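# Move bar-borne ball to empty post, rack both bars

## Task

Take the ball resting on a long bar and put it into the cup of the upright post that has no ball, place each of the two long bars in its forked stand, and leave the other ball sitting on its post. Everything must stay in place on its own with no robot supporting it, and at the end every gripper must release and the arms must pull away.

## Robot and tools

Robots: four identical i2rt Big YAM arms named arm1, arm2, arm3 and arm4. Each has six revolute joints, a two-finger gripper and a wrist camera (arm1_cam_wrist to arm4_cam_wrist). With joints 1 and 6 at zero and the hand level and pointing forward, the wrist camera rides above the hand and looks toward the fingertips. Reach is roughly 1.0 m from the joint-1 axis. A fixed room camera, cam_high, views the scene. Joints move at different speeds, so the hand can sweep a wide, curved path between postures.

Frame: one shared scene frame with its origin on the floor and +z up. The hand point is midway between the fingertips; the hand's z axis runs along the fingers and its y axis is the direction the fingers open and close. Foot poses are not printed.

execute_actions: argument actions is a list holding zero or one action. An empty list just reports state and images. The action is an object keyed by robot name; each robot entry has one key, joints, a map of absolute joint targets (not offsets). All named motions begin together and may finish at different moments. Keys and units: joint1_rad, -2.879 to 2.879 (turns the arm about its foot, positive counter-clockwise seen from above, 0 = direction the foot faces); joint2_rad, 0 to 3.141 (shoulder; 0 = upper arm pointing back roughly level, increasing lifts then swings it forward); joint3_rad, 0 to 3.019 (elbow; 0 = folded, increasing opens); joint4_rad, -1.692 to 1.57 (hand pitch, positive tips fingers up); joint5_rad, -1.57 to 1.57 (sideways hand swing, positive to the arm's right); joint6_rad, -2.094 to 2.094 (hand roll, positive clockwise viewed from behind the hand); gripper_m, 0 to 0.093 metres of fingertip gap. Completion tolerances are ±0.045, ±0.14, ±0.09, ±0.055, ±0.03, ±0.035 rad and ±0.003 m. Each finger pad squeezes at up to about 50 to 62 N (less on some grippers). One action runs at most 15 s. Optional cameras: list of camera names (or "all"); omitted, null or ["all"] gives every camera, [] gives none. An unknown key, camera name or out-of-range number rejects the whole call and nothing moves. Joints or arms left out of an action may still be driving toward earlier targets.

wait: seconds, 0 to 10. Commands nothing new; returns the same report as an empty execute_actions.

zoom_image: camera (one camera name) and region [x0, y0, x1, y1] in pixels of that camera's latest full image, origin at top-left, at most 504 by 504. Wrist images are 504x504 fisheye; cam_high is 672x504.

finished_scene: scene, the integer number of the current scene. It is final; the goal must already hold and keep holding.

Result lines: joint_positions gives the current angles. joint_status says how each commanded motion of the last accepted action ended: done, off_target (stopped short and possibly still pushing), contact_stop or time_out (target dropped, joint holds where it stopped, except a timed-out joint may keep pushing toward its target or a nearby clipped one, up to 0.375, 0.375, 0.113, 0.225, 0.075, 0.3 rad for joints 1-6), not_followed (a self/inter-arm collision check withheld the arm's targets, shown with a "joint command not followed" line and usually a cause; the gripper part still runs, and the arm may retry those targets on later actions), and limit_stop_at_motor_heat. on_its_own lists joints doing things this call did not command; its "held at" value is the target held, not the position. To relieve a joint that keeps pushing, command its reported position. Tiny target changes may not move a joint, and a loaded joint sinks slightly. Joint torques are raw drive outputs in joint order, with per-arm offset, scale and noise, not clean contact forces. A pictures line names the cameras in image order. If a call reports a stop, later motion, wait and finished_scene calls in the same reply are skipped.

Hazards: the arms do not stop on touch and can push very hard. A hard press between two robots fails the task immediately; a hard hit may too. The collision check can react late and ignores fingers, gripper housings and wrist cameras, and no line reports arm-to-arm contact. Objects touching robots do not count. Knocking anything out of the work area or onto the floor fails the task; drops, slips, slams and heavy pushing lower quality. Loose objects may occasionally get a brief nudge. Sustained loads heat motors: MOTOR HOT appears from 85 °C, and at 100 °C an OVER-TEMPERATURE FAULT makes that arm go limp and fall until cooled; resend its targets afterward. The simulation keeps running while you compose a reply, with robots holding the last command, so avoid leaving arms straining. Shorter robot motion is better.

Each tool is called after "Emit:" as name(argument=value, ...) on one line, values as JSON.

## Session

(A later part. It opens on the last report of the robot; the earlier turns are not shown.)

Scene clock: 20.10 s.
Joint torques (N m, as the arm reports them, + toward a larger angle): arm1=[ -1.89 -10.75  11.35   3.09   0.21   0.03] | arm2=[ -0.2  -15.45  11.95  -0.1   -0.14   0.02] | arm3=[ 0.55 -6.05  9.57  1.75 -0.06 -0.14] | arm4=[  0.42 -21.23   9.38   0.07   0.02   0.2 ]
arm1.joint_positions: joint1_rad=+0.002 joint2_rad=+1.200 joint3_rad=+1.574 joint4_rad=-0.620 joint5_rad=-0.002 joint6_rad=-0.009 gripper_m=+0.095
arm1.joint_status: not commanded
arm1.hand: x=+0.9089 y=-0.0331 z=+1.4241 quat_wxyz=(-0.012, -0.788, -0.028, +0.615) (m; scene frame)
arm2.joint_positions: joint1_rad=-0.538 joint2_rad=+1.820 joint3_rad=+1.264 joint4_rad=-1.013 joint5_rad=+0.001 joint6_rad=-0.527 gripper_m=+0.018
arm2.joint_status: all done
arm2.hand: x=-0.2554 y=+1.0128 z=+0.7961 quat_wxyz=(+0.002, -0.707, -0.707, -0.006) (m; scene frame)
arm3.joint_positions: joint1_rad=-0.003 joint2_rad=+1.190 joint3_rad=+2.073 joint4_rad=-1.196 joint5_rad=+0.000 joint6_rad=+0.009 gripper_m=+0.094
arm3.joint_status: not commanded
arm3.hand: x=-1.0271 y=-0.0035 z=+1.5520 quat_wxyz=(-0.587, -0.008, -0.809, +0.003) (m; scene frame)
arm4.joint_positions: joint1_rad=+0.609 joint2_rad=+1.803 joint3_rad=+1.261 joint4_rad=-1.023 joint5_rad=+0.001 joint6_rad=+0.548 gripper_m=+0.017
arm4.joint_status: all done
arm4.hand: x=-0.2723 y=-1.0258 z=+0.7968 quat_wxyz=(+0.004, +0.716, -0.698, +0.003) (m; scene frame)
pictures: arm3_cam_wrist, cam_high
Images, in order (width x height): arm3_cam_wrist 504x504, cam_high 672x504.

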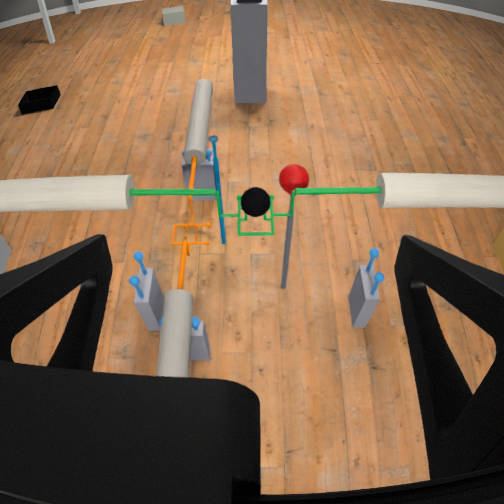

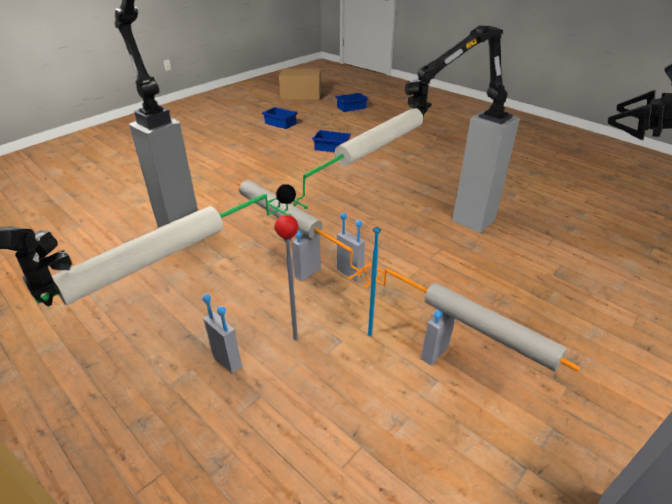

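Emit:
execute_actions(actions=[{"arm2":{"joints":{"joint1_rad":-0.51,"joint2_rad":1.545,"joint3_rad":1.03,"joint4_rad":-1.0,"joint6_rad":-0.5}},"arm4":{"joints":{"joint1_rad":0.43,"joint2_rad":1.875,"joint3_rad":1.48,"joint4_rad":-1.12,"joint6_rad":0.38}}}], cameras=["arm3_cam_wrist","cam_high"])

Scene clock: 21.93 s.
Joint torques (N m, as the arm reports them, + toward a larger angle): arm1=[ -1.81 -10.73  11.35   3.11   0.21   0.04] | arm2=[  1.41 -12.13  10.55   0.56  -0.11   0.11] | arm3=[ 1.62 -4.75  9.56  1.76 -0.08 -0.25] | arm4=[  0.66 -23.79  10.81  -0.41  -0.13   0.2 ]
arm1.joint_positions: joint1_rad=+0.002 joint2_rad=+1.200 joint3_rad=+1.574 joint4_rad=-0.620 joint5_rad=-0.002 joint6_rad=-0.009 gripper_m=+0.095
arm1.joint_status: not commanded
arm1.hand: x=+0.9089 y=-0.0331 z=+1.4241 quat_wxyz=(-0.012, -0.788, -0.028, +0.615) (m; scene frame)
arm2.joint_positions: joint1_rad=-0.518 joint2_rad=+1.576 joint3_rad=+0.999 joint4_rad=-1.007 joint5_rad=+0.000 joint6_rad=-0.511 gripper_m=+0.018
arm2.joint_status: all done
arm2.hand: x=-0.1992 y=+1.0925 z=+0.8188 quat_wxyz=(+0.003, -0.706, -0.708, -0.013) (m; scene frame)
arm3.joint_positions: joint1_rad=-0.003 joint2_rad=+1.190 joint3_rad=+2.073 joint4_rad=-1.196 joint5_rad=+0.000 joint6_rad=+0.009 gripper_m=+0.094
arm3.joint_status: not commanded
arm3.hand: x=-1.0271 y=-0.0035 z=+1.5520 quat_wxyz=(-0.587, -0.008, -0.809, +0.003) (m; scene frame)
arm4.joint_positions: joint1_rad=+0.423 joint2_rad=+1.902 joint3_rad=+1.422 joint4_rad=-1.101 joint5_rad=+0.005 joint6_rad=+0.359 gripper_m=+0.017
arm4.joint_status: all done
arm4.hand: x=-0.2043 y=-0.9437 z=+0.7995 quat_wxyz=(+0.004, +0.717, -0.697, +0.011) (m; scene frame)
pictures: arm3_cam_wrist, cam_high
Images, in order (width x height): arm3_cam_wrist 504x504, cam_high 672x504.

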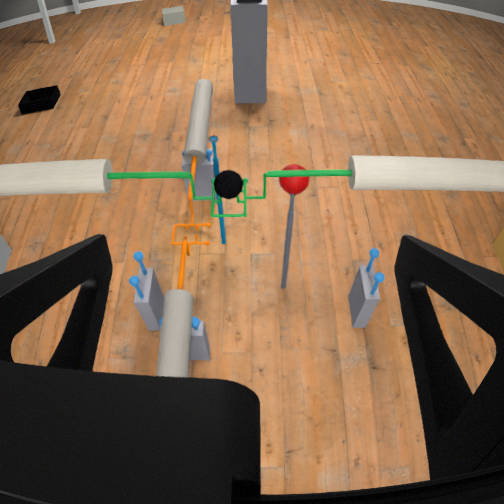

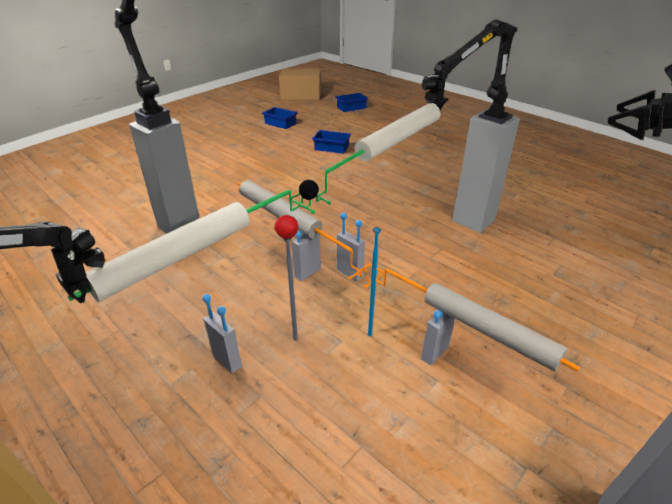

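Emit:
execute_actions(actions=[{"arm2":{"joints":{"joint1_rad":-0.13,"joint2_rad":1.43,"joint3_rad":0.90,"joint4_rad":-0.98,"joint6_rad":-0.12}},"arm4":{"joints":{"joint1_rad":0.155,"joint2_rad":1.775,"joint3_rad":1.35,"joint4_rad":-1.08,"joint6_rad":0.10}}}], cameras=["arm3_cam_wrist","cam_high"])

Emit:
execute_actions(actions=[{"arm2":{"joints":{"joint1_rad":0.26,"joint2_rad":1.355,"joint3_rad":0.82,"joint4_rad":-0.98,"joint6_rad":0.27}},"arm4":{"joints":{"joint1_rad":-0.093,"joint2_rad":1.865,"joint3_rad":1.50,"joint4_rad":-1.13,"joint6_rad":-0.15}}}], cameras=["arm1_cam_wrist","arm3_cam_wrist","cam_high"])

Scene clock: 23.60 s.
Joint torques (N m, as the arm reports them, + toward a larger angle): arm1=[ -1.92 -10.62  11.36   3.03   0.21   0.05] | arm2=[  0.15 -11.41  11.09   0.45  -0.08   0.  ] | arm3=[-0.84 -5.85  9.56  1.47 -0.08 -0.18] | arm4=[  1.27 -23.17   9.07   0.65  -0.21   0.15]
arm1.joint_positions: joint1_rad=+0.002 joint2_rad=+1.200 joint3_rad=+1.574 joint4_rad=-0.620 joint5_rad=-0.002 joint6_rad=-0.009 gripper_m=+0.095
arm1.joint_status: not commanded
arm1.hand: x=+0.9089 y=-0.0331 z=+1.4241 quat_wxyz=(-0.012, -0.788, -0.028, +0.615) (m; scene frame)
arm2.joint_positions: joint1_rad=-0.128 joint2_rad=+1.471 joint3_rad=+0.859 joint4_rad=-0.983 joint5_rad=+0.000 joint6_rad=-0.119 gripper_m=+0.018
arm2.joint_status: all done
arm2.hand: x=-0.0427 y=+1.0937 z=+0.8142 quat_wxyz=(+0.009, -0.706, -0.708, -0.016) (m; scene frame)
arm3.joint_positions: joint1_rad=-0.003 joint2_rad=+1.190 joint3_rad=+2.073 joint4_rad=-1.196 joint5_rad=+0.000 joint6_rad=+0.009 gripper_m=+0.094
arm3.joint_status: not commanded
arm3.hand: x=-1.0271 y=-0.0035 z=+1.5520 quat_wxyz=(-0.587, -0.008, -0.809, +0.003) (m; scene frame)
arm4.joint_positions: joint1_rad=+0.145 joint2_rad=+1.817 joint3_rad=+1.317 joint4_rad=-1.083 joint5_rad=+0.006 joint6_rad=+0.083 gripper_m=+0.017
arm4.joint_status: all done
arm4.hand: x=-0.0538 y=-0.9401 z=+0.8078 quat_wxyz=(+0.006, +0.716, -0.698, +0.012) (m; scene frame)
pictures: arm3_cam_wrist, cam_high
Images, in order (width x height): arm3_cam_wrist 504x504, cam_high 672x504.

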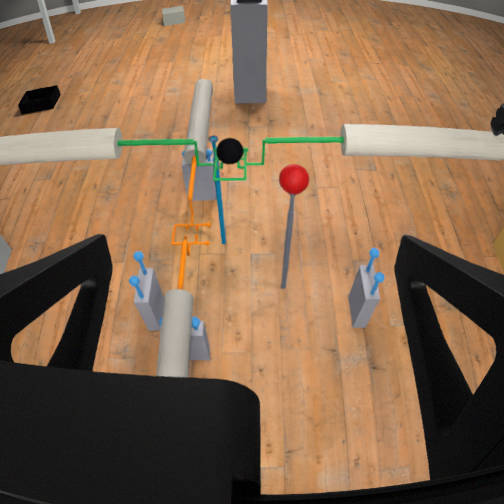

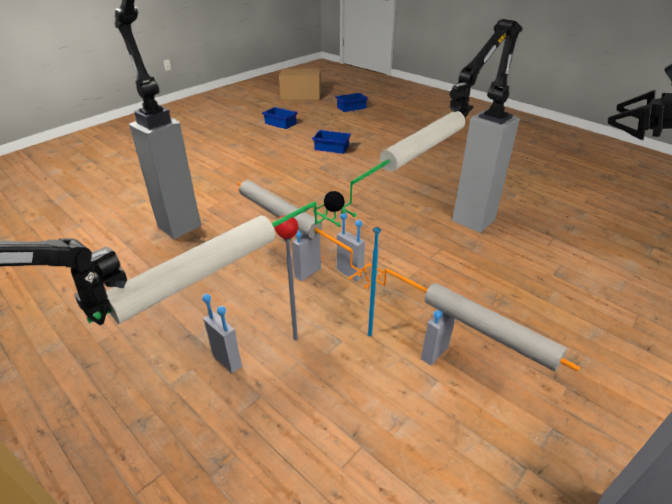

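Scene clock: 24.83 s.
Joint torques (N m, as the arm reports them, + toward a larger angle): arm1=[ -1.89 -10.72  11.36   3.04   0.21   0.05] | arm2=[ 0.96 -9.89 11.43  0.3  -0.17  0.05] | arm3=[ 0.89 -5.95  9.63  1.76 -0.12 -0.21] | arm4=[  0.52 -23.85  10.04  -0.13  -0.31   0.14]
arm1.joint_positions: joint1_rad=+0.002 joint2_rad=+1.200 joint3_rad=+1.574 joint4_rad=-0.620 joint5_rad=-0.002 joint6_rad=-0.009 gripper_m=+0.095
arm1.joint_status: not commanded
arm1.hand: x=+0.9089 y=-0.0331 z=+1.4241 quat_wxyz=(-0.012, -0.788, -0.028, +0.615) (m; scene frame)
arm2.joint_positions: joint1_rad=+0.257 joint2_rad=+1.392 joint3_rad=+0.776 joint4_rad=-0.976 joint5_rad=+0.003 joint6_rad=+0.267 gripper_m=+0.018
arm2.joint_status: all done
arm2.hand: x=+0.0853 y=+1.1331 z=+0.8155 quat_wxyz=(+0.011, -0.707, -0.707, -0.010) (m; scene frame)
arm3.joint_positions: joint1_rad=-0.003 joint2_rad=+1.190 joint3_rad=+2.073 joint4_rad=-1.196 joint5_rad=+0.000 joint6_rad=+0.009 gripper_m=+0.094
arm3.joint_status: not commanded
arm3.hand: x=-1.0271 y=-0.0035 z=+1.5520 quat_wxyz=(-0.587, -0.008, -0.809, +0.003) (m; scene frame)
arm4.joint_positions: joint1_rad=-0.101 joint2_rad=+1.892 joint3_rad=+1.456 joint4_rad=-1.119 joint5_rad=+0.008 joint6_rad=-0.163 gripper_m=+0.017
arm4.joint_status: all done
arm4.hand: x=+0.0777 y=-0.8989 z=+0.8160 quat_wxyz=(-0.004, +0.716, -0.698, +0.004) (m; scene frame)
pictures: arm1_cam_wrist, arm3_cam_wrist, cam_high
Images, in order (width x height): arm1_cam_wrist 504x504, arm3_cam_wrist 504x504, cam_high 672x504.

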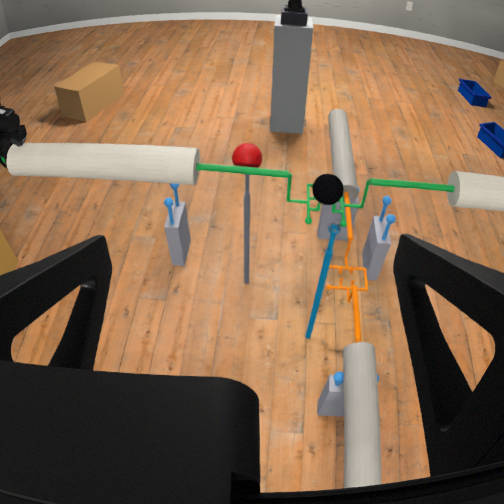

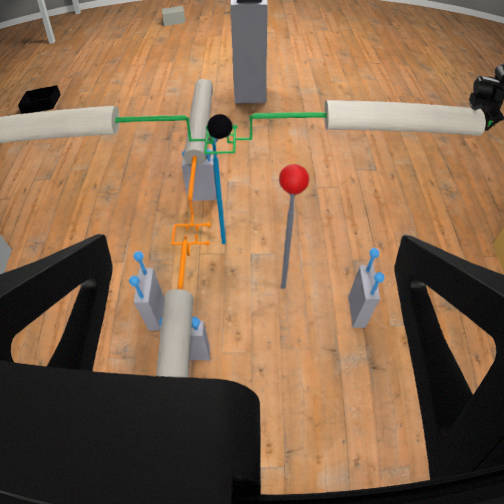

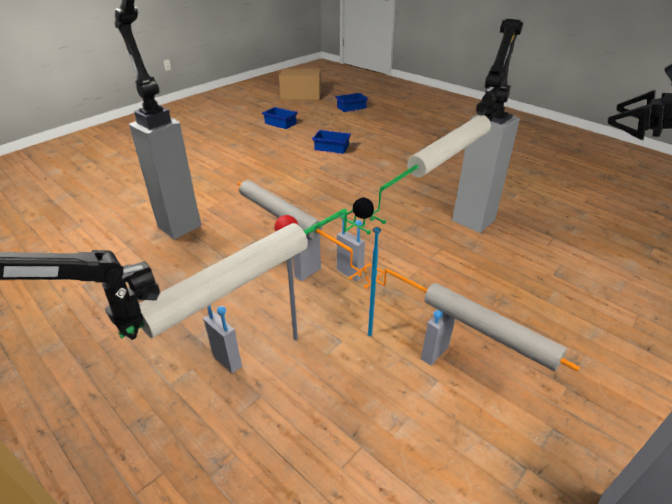

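Emit:
execute_actions(actions=[{"arm2":{"joints":{"joint1_rad":0.49,"joint2_rad":1.38,"joint3_rad":0.755,"joint4_rad":-0.88,"joint6_rad":0.5}},"arm4":{"joints":{"joint1_rad":-0.195,"joint2_rad":2.02,"joint3_rad":1.67,"joint4_rad":-1.16,"joint6_rad":-0.25}}}], cameras=["arm1_cam_wrist","arm3_cam_wrist","cam_high"])

Emit:
zoom_image(camera="cam_high", region=[310, 170, 450, 290])

Emit:
zoom_image(camera="arm1_cam_wrist", region=[270, 150, 410, 290])

Emit:
zoom_image(camera="arm3_cam_wrist", region=[150, 80, 290, 220])

Scene clock: 26.53 s.
Joint torques (N m, as the arm reports them, + toward a larger angle): arm1=[ -1.87 -10.65  11.34   3.08   0.21   0.04] | arm2=[ 1.43 -8.82 10.25  1.06 -0.08  0.03] | arm3=[ 0.47 -4.31  9.93  1.84 -0.13 -0.21] | arm4=[  0.42 -27.4   10.4   -0.57  -0.14   0.05]
arm1.joint_positions: joint1_rad=+0.002 joint2_rad=+1.200 joint3_rad=+1.574 joint4_rad=-0.620 joint5_rad=-0.002 joint6_rad=-0.009 gripper_m=+0.095
arm1.joint_status: not commanded
arm1.hand: x=+0.9089 y=-0.0331 z=+1.4241 quat_wxyz=(-0.012, -0.788, -0.028, +0.615) (m; scene frame)
arm2.joint_positions: joint1_rad=+0.485 joint2_rad=+1.402 joint3_rad=+0.722 joint4_rad=-0.898 joint5_rad=+0.002 joint6_rad=+0.498 gripper_m=+0.018
arm2.joint_status: all done
arm2.hand: x=+0.1515 y=+1.1674 z=+0.7967 quat_wxyz=(+0.005, -0.708, -0.706, -0.006) (m; scene frame)
arm3.joint_positions: joint1_rad=-0.003 joint2_rad=+1.190 joint3_rad=+2.073 joint4_rad=-1.196 joint5_rad=+0.000 joint6_rad=+0.009 gripper_m=+0.094
arm3.joint_status: not commanded
arm3.hand: x=-1.0271 y=-0.0035 z=+1.5520 quat_wxyz=(-0.587, -0.008, -0.809, +0.003) (m; scene frame)
arm4.joint_positions: joint1_rad=-0.198 joint2_rad=+2.056 joint3_rad=+1.620 joint4_rad=-1.137 joint5_rad=+0.004 joint6_rad=-0.256 gripper_m=+0.017
arm4.joint_status: all done
arm4.hand: x=+0.1416 y=-0.8621 z=+0.7812 quat_wxyz=(+0.005, +0.715, -0.700, +0.007) (m; scene frame)
pictures: arm1_cam_wrist, arm3_cam_wrist, cam_high
Images, in order (width x height): arm1_cam_wrist 504x504, arm3_cam_wrist 504x504, cam_high 672x504.

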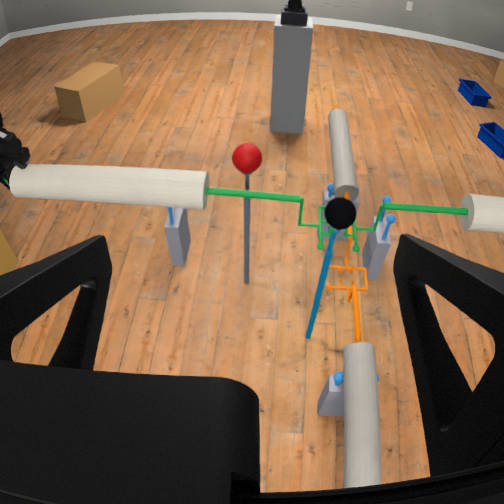

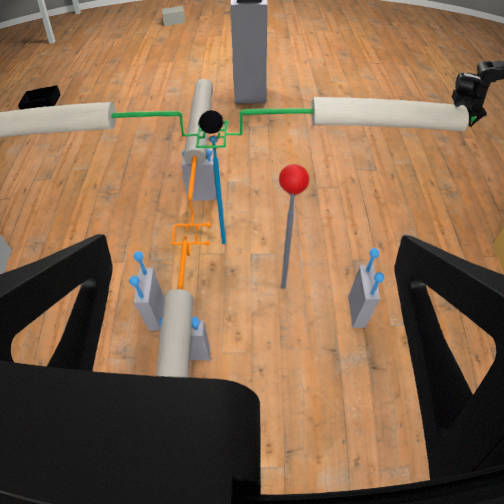

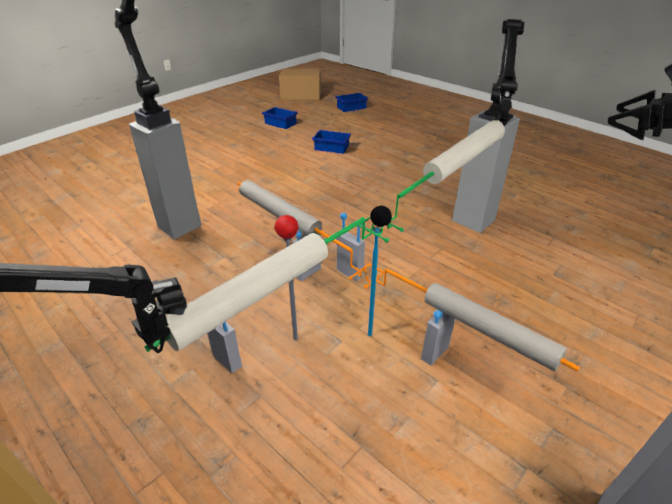

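Region (310, 170, 450, 290) of cam_high's 672x504 image, scaled by 3.600, with more detail than that image has; it fills the top 432 rows of this view, and the rest is white.

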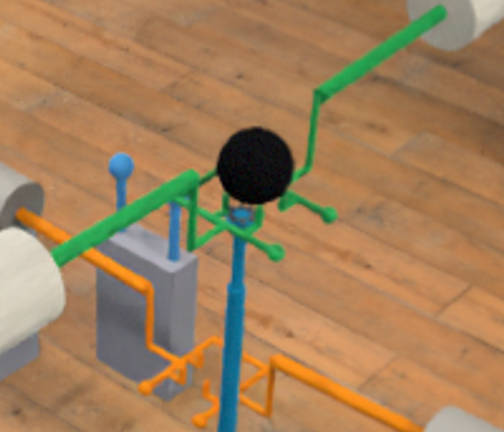

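Region (270, 150, 410, 290) of arm1_cam_wrist's 504x504 image, scaled by 3.600, with more detail than that image has.

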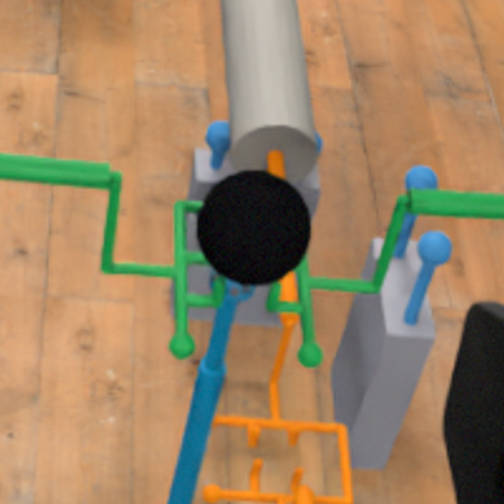

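Region (150, 80, 290, 220) of arm3_cam_wrist's 504x504 image, scaled by 3.600, with more detail than that image has.

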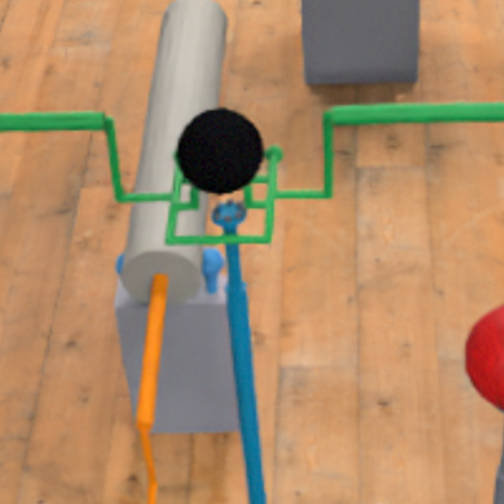

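Emit:
execute_actions(actions=[{"arm2":{"joints":{"joint1_rad":0.44,"joint6_rad":0.46}},"arm4":{"joints":{"joint1_rad":-0.17,"joint4_rad":-1.2}}}], cameras=["arm1_cam_wrist","arm3_cam_wrist","cam_high"])

Emit:
zoom_image(camera="cam_high", region=[310, 170, 450, 290])

Emit:
zoom_image(camera="arm1_cam_wrist", region=[270, 150, 410, 290])

Emit:
zoom_image(camera="arm3_cam_wrist", region=[150, 80, 290, 220])

Scene clock: 27.80 s.
Joint torques (N m, as the arm reports them, + toward a larger angle): arm1=[ -1.81 -10.64  11.35   3.05   0.2    0.05] | arm2=[ 0.1  -8.97 10.38  0.94 -0.1   0.  ] | arm3=[ 0.85 -5.8   9.6   1.68 -0.04 -0.17] | arm4=[  1.27 -27.09  10.26  -0.98  -0.1   -0.04]
arm1.joint_positions: joint1_rad=+0.002 joint2_rad=+1.200 joint3_rad=+1.574 joint4_rad=-0.620 joint5_rad=-0.002 joint6_rad=-0.009 gripper_m=+0.095
arm1.joint_status: not commanded
arm1.hand: x=+0.9089 y=-0.0331 z=+1.4241 quat_wxyz=(-0.012, -0.788, -0.028, +0.615) (m; scene frame)
arm2.joint_positions: joint1_rad=+0.447 joint2_rad=+1.404 joint3_rad=+0.720 joint4_rad=-0.898 joint5_rad=+0.002 joint6_rad=+0.461 gripper_m=+0.018
arm2.joint_status: all done
arm2.hand: x=+0.1400 y=+1.1630 z=+0.7954 quat_wxyz=(+0.007, -0.708, -0.706, -0.007) (m; scene frame)
arm3.joint_positions: joint1_rad=-0.003 joint2_rad=+1.190 joint3_rad=+2.073 joint4_rad=-1.196 joint5_rad=+0.000 joint6_rad=+0.009 gripper_m=+0.094
arm3.joint_status: not commanded
arm3.hand: x=-1.0271 y=-0.0035 z=+1.5520 quat_wxyz=(-0.587, -0.008, -0.809, +0.003) (m; scene frame)
arm4.joint_positions: joint1_rad=-0.184 joint2_rad=+2.056 joint3_rad=+1.622 joint4_rad=-1.170 joint5_rad=+0.003 joint6_rad=-0.249 gripper_m=+0.017
arm4.joint_status: all done
arm4.hand: x=+0.1316 y=-0.8674 z=+0.7819 quat_wxyz=(+0.018, +0.717, -0.697, +0.015) (m; scene frame)
pictures: arm1_cam_wrist, arm3_cam_wrist, cam_high
Images, in order (width x height): arm1_cam_wrist 504x504, arm3_cam_wrist 504x504, cam_high 672x504.

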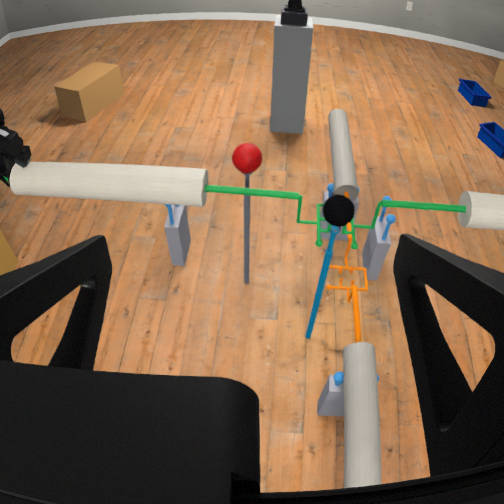

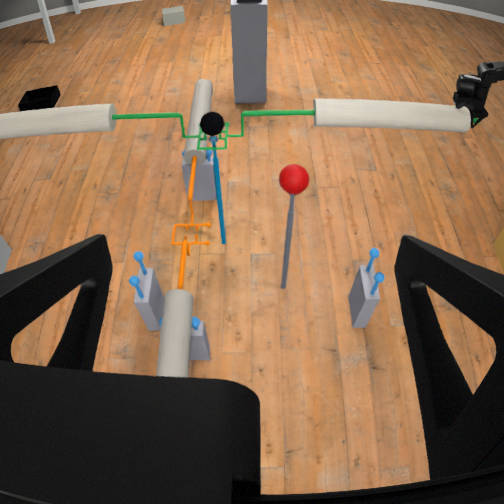

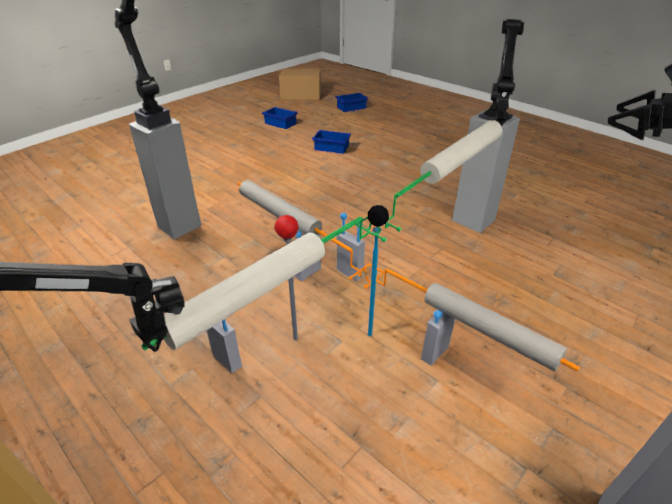

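Region (310, 170, 450, 290) of cam_high's 672x504 image, scaled by 3.600, with more detail than that image has; it fills the top 432 rows of this view, and the rest is white.

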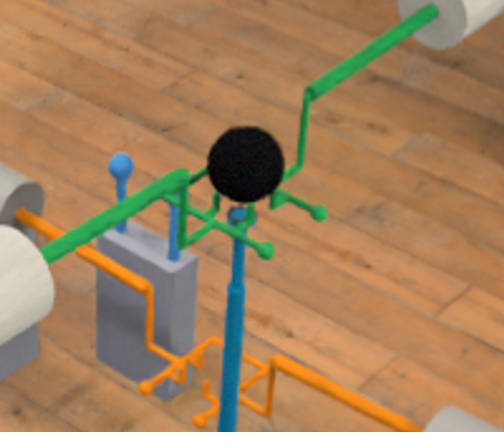

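Region (270, 150, 410, 290) of arm1_cam_wrist's 504x504 image, scaled by 3.600, with more detail than that image has.

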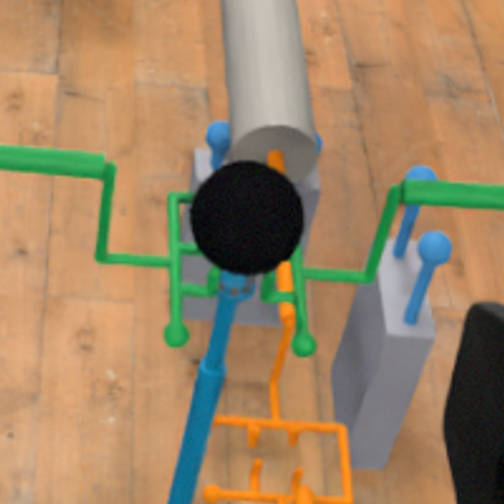

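Region (150, 80, 290, 220) of arm3_cam_wrist's 504x504 image, scaled by 3.600, with more detail than that image has.

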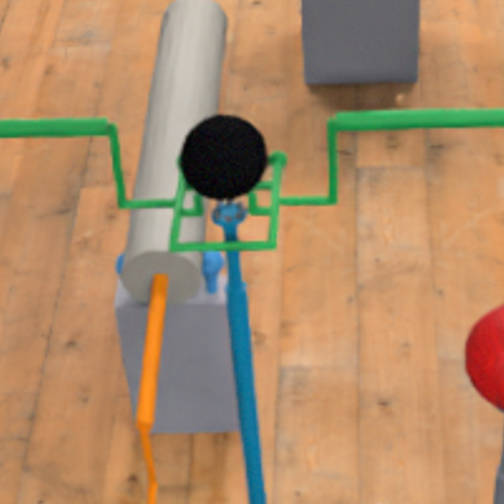

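Emit:
execute_actions(actions=[{"arm2":{"joints":{"joint2_rad":1.485,"joint4_rad":-0.84}},"arm4":{"joints":{"joint2_rad":2.07,"joint4_rad":-1.16}}}], cameras=["arm1_cam_wrist","cam_high"])

Emit:
zoom_image(camera="cam_high", region=[310, 170, 450, 290])

Emit:
zoom_image(camera="arm1_cam_wrist", region=[270, 150, 410, 290])

Scene clock: 29.17 s.
Joint torques (N m, as the arm reports them, + toward a larger angle): arm1=[ -1.8  -10.55  11.35   3.07   0.21   0.05] | arm2=[ 0.08 -8.87  9.65  0.52 -0.18 -0.02] | arm3=[-0.29 -5.51  9.79  1.91 -0.06 -0.26] | arm4=[  1.26 -26.14   9.96   0.27   0.01  -0.05]
arm1.joint_positions: joint1_rad=+0.002 joint2_rad=+1.200 joint3_rad=+1.574 joint4_rad=-0.620 joint5_rad=-0.002 joint6_rad=-0.009 gripper_m=+0.095
arm1.joint_status: not commanded
arm1.hand: x=+0.9089 y=-0.0331 z=+1.4241 quat_wxyz=(-0.012, -0.788, -0.028, +0.615) (m; scene frame)
arm2.joint_positions: joint1_rad=+0.447 joint2_rad=+1.504 joint3_rad=+0.720 joint4_rad=-0.851 joint5_rad=+0.004 joint6_rad=+0.461 gripper_m=+0.018
arm2.joint_status: all done
arm2.hand: x=+0.1399 y=+1.1634 z=+0.7651 quat_wxyz=(+0.032, -0.708, -0.706, -0.015) (m; scene frame)
arm3.joint_positions: joint1_rad=-0.003 joint2_rad=+1.190 joint3_rad=+2.073 joint4_rad=-1.196 joint5_rad=+0.000 joint6_rad=+0.009 gripper_m=+0.094
arm3.joint_status: not commanded
arm3.hand: x=-1.0271 y=-0.0035 z=+1.5520 quat_wxyz=(-0.587, -0.008, -0.809, +0.003) (m; scene frame)
arm4.joint_positions: joint1_rad=-0.184 joint2_rad=+2.089 joint3_rad=+1.622 joint4_rad=-1.158 joint5_rad=+0.001 joint6_rad=-0.249 gripper_m=+0.017
arm4.joint_status: all done
arm4.hand: x=+0.1310 y=-0.8683 z=+0.7629 quat_wxyz=(+0.028, +0.717, -0.697, +0.020) (m; scene frame)
pictures: arm1_cam_wrist, cam_high
Images, in order (width x height): arm1_cam_wrist 504x504, cam_high 672x504.

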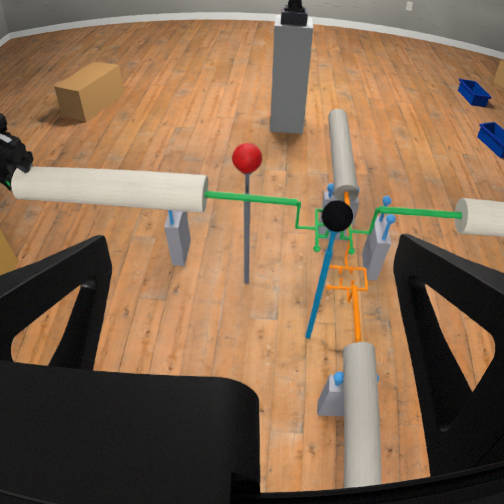

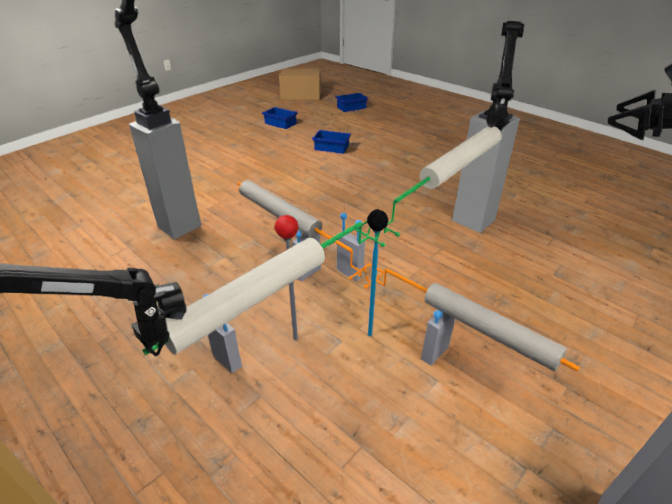

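Region (310, 170, 450, 290) of cam_high's 672x504 image, scaled by 3.600, with more detail than that image has; it fills the top 432 rows of this view, and the rest is white.

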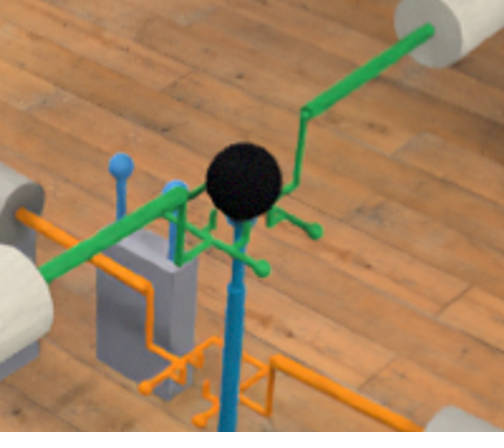

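Region (270, 150, 410, 290) of arm1_cam_wrist's 504x504 image, scaled by 3.600, with more detail than that image has.

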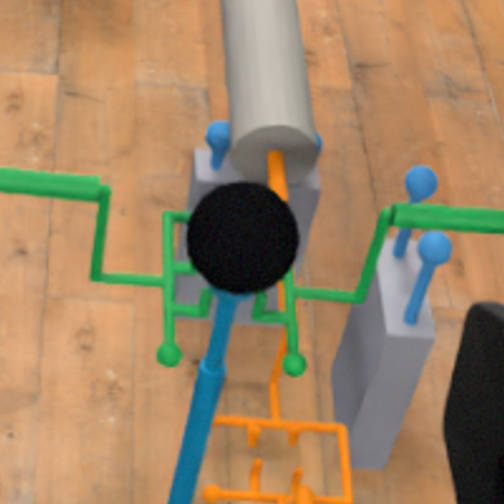

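Lowering another 3.5 cm.

Emit:
execute_actions(actions=[{"arm2":{"joints":{"joint2_rad":1.605,"joint4_rad":-0.77}},"arm4":{"joints":{"joint2_rad":2.13,"joint4_rad":-1.12}}}], cameras=["arm1_cam_wrist","cam_high"])

Emit:
zoom_image(camera="arm1_cam_wrist", region=[200, 120, 410, 290])

Scene clock: 30.23 s.
Joint torques (N m, as the arm reports them, + toward a larger angle): arm1=[ -1.8  -10.65  11.39   3.08   0.21   0.04] | arm2=[ 0.09 -9.43  9.18  0.35 -0.3   0.04] | arm3=[ 1.09 -5.09  9.51  1.68 -0.04 -0.2 ] | arm4=[  1.45 -27.17   9.81   0.03   0.06  -0.07]
arm1.joint_positions: joint1_rad=+0.002 joint2_rad=+1.200 joint3_rad=+1.574 joint4_rad=-0.620 joint5_rad=-0.002 joint6_rad=-0.009 gripper_m=+0.095
arm1.joint_status: not commanded
arm1.hand: x=+0.9089 y=-0.0331 z=+1.4241 quat_wxyz=(-0.012, -0.788, -0.028, +0.615) (m; scene frame)
arm2.joint_positions: joint1_rad=+0.447 joint2_rad=+1.624 joint3_rad=+0.717 joint4_rad=-0.776 joint5_rad=+0.006 joint6_rad=+0.461 gripper_m=+0.018
arm2.joint_status: all done
arm2.hand: x=+0.1392 y=+1.1649 z=+0.7273 quat_wxyz=(+0.055, -0.707, -0.705, -0.021) (m; scene frame)
arm3.joint_positions: joint1_rad=-0.003 joint2_rad=+1.190 joint3_rad=+2.073 joint4_rad=-1.196 joint5_rad=+0.000 joint6_rad=+0.009 gripper_m=+0.094
arm3.joint_status: not commanded
arm3.hand: x=-1.0271 y=-0.0035 z=+1.5520 quat_wxyz=(-0.587, -0.008, -0.809, +0.003) (m; scene frame)
arm4.joint_positions: joint1_rad=-0.184 joint2_rad=+2.155 joint3_rad=+1.622 joint4_rad=-1.114 joint5_rad=+0.000 joint6_rad=-0.249 gripper_m=+0.017
arm4.joint_status: all done
arm4.hand: x=+0.1312 y=-0.8675 z=+0.7242 quat_wxyz=(+0.037, +0.716, -0.696, +0.025) (m; scene frame)
pictures: arm1_cam_wrist, cam_high
Images, in order (width x height): arm1_cam_wrist 504x504, cam_high 672x504.

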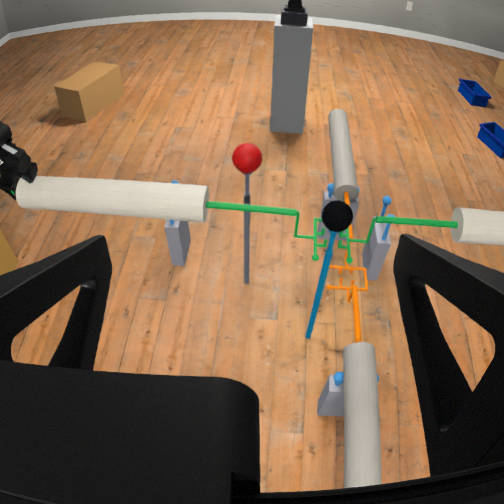

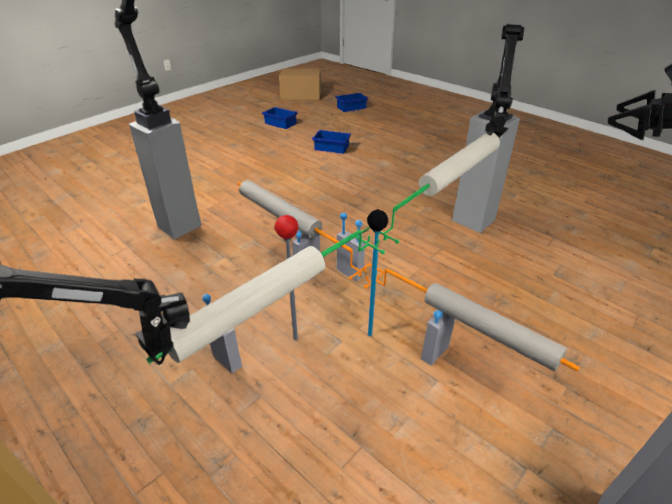

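Region (200, 120, 410, 290) of arm1_cam_wrist's 504x504 image, scaled by 2.400, with more detail than that image has; it fills the top 408 rows of this view, and the rest is white.

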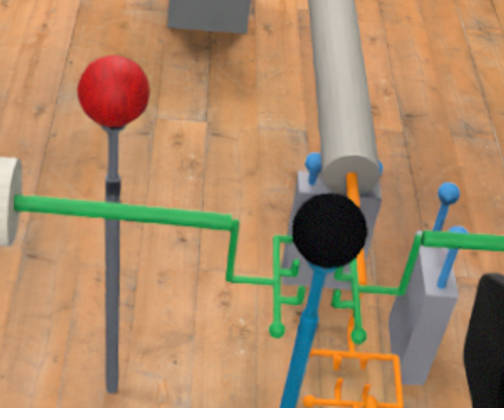

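Emit:
execute_actions(actions=[{"arm2":{"joints":{"joint1_rad":0.235,"joint4_rad":-0.88,"joint6_rad":0.25}},"arm4":{"joints":{"joint1_rad":-0.065,"joint4_rad":-1.17,"joint6_rad":-0.13}}}], cameras=["arm1_cam_wrist"])

Emit:
execute_actions(actions=[{"arm2":{"joints":{"joint1_rad":-0.01,"joint2_rad":1.465,"joint3_rad":0.59,"joint4_rad":-0.64,"joint6_rad":0}},"arm4":{"joints":{"joint1_rad":0.055,"joint2_rad":2.05,"joint3_rad":1.53,"joint4_rad":-0.99,"joint6_rad":-0.01}}}], cameras=["arm1_cam_wrist","arm3_cam_wrist","cam_high"])

Scene clock: 31.87 s.
Joint torques (N m, as the arm reports them, + toward a larger angle): arm1=[ -1.89 -10.53  11.34   3.06   0.2    0.04] | arm2=[-1.23 -7.89 11.61 -1.08 -0.98 -0.26] | arm3=[ 0.45 -5.08  9.66  1.49 -0.07 -0.13] | arm4=[  1.26 -26.4   10.05  -1.42   0.6    0.13]
arm1.joint_positions: joint1_rad=+0.002 joint2_rad=+1.200 joint3_rad=+1.574 joint4_rad=-0.620 joint5_rad=-0.002 joint6_rad=-0.009 gripper_m=+0.095
arm1.joint_status: not commanded
arm1.hand: x=+0.9089 y=-0.0331 z=+1.4241 quat_wxyz=(-0.012, -0.788, -0.028, +0.615) (m; scene frame)
arm2.joint_positions: joint1_rad=+0.261 joint2_rad=+1.600 joint3_rad=+0.684 joint4_rad=-0.842 joint5_rad=+0.019 joint6_rad=+0.281 gripper_m=+0.018
arm2.joint_status: all done
arm2.hand: x=+0.0736 y=+1.1725 z=+0.7294 quat_wxyz=(+0.088, -0.706, -0.701, -0.044) (m; scene frame)
arm3.joint_positions: joint1_rad=-0.003 joint2_rad=+1.190 joint3_rad=+2.073 joint4_rad=-1.196 joint5_rad=+0.000 joint6_rad=+0.009 gripper_m=+0.094
arm3.joint_status: not commanded
arm3.hand: x=-1.0271 y=-0.0035 z=+1.5520 quat_wxyz=(-0.587, -0.008, -0.809, +0.003) (m; scene frame)
arm4.joint_positions: joint1_rad=-0.078 joint2_rad=+2.150 joint3_rad=+1.617 joint4_rad=-1.133 joint5_rad=-0.014 joint6_rad=-0.145 gripper_m=+0.017
arm4.joint_status: all done
arm4.hand: x=+0.0659 y=-0.8625 z=+0.7260 quat_wxyz=(+0.047, +0.716, -0.696, +0.028) (m; scene frame)
pictures: arm1_cam_wrist
Images, in order (width x height): arm1_cam_wrist 504x504.

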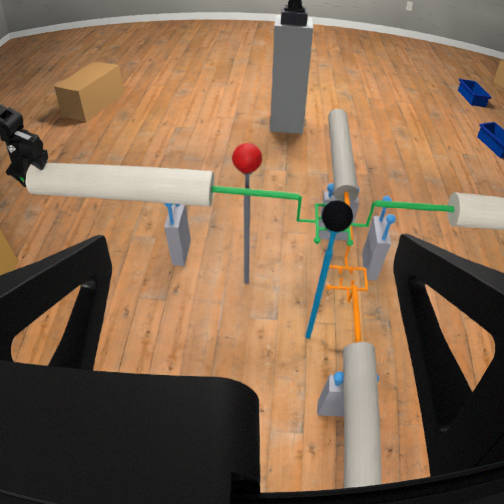

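Scene clock: 32.93 s.
Joint torques (N m, as the arm reports them, + toward a larger angle): arm1=[ -1.99 -10.58  11.38   3.11   0.21   0.04] | arm2=[ 0.54 -9.78  7.36  1.85 -0.37  0.01] | arm3=[-0.01 -4.35  9.67  1.84 -0.03 -0.21] | arm4=[ -0.76 -27.87   7.22   1.04   0.    -0.22]
arm1.joint_positions: joint1_rad=+0.002 joint2_rad=+1.200 joint3_rad=+1.574 joint4_rad=-0.620 joint5_rad=-0.002 joint6_rad=-0.009 gripper_m=+0.095
arm1.joint_status: not commanded
arm1.hand: x=+0.9089 y=-0.0331 z=+1.4241 quat_wxyz=(-0.012, -0.788, -0.028, +0.615) (m; scene frame)
arm2.joint_positions: joint1_rad=-0.010 joint2_rad=+1.508 joint3_rad=+0.572 joint4_rad=-0.687 joint5_rad=+0.006 joint6_rad=+0.004 gripper_m=+0.018
arm2.joint_status: all done
arm2.hand: x=-0.0012 y=+1.1709 z=+0.7260 quat_wxyz=(+0.022, -0.708, -0.706, -0.023) (m; scene frame)
arm3.joint_positions: joint1_rad=-0.003 joint2_rad=+1.190 joint3_rad=+2.073 joint4_rad=-1.196 joint5_rad=+0.000 joint6_rad=+0.009 gripper_m=+0.094
arm3.joint_status: not commanded
arm3.hand: x=-1.0271 y=-0.0035 z=+1.5520 quat_wxyz=(-0.587, -0.008, -0.809, +0.003) (m; scene frame)
arm4.joint_positions: joint1_rad=+0.067 joint2_rad=+2.094 joint3_rad=+1.517 joint4_rad=-1.004 joint5_rad=+0.002 joint6_rad=+0.005 gripper_m=+0.017
arm4.joint_status: all done
arm4.hand: x=-0.0169 y=-0.8633 z=+0.7248 quat_wxyz=(+0.008, +0.716, -0.698, +0.009) (m; scene frame)
pictures: arm1_cam_wrist, arm3_cam_wrist, cam_high
Images, in order (width x height): arm1_cam_wrist 504x504, arm3_cam_wrist 504x504, cam_high 672x504.

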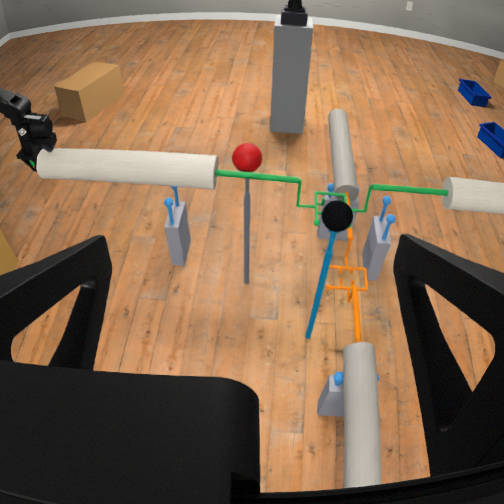

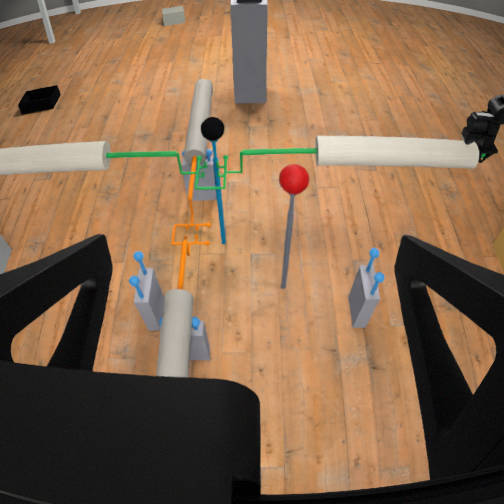

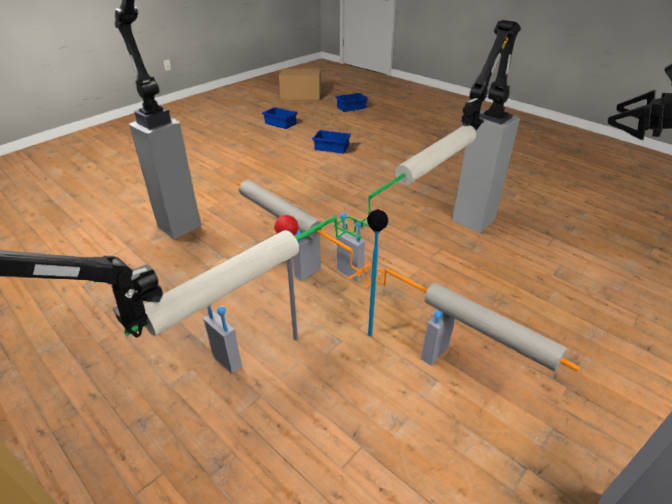

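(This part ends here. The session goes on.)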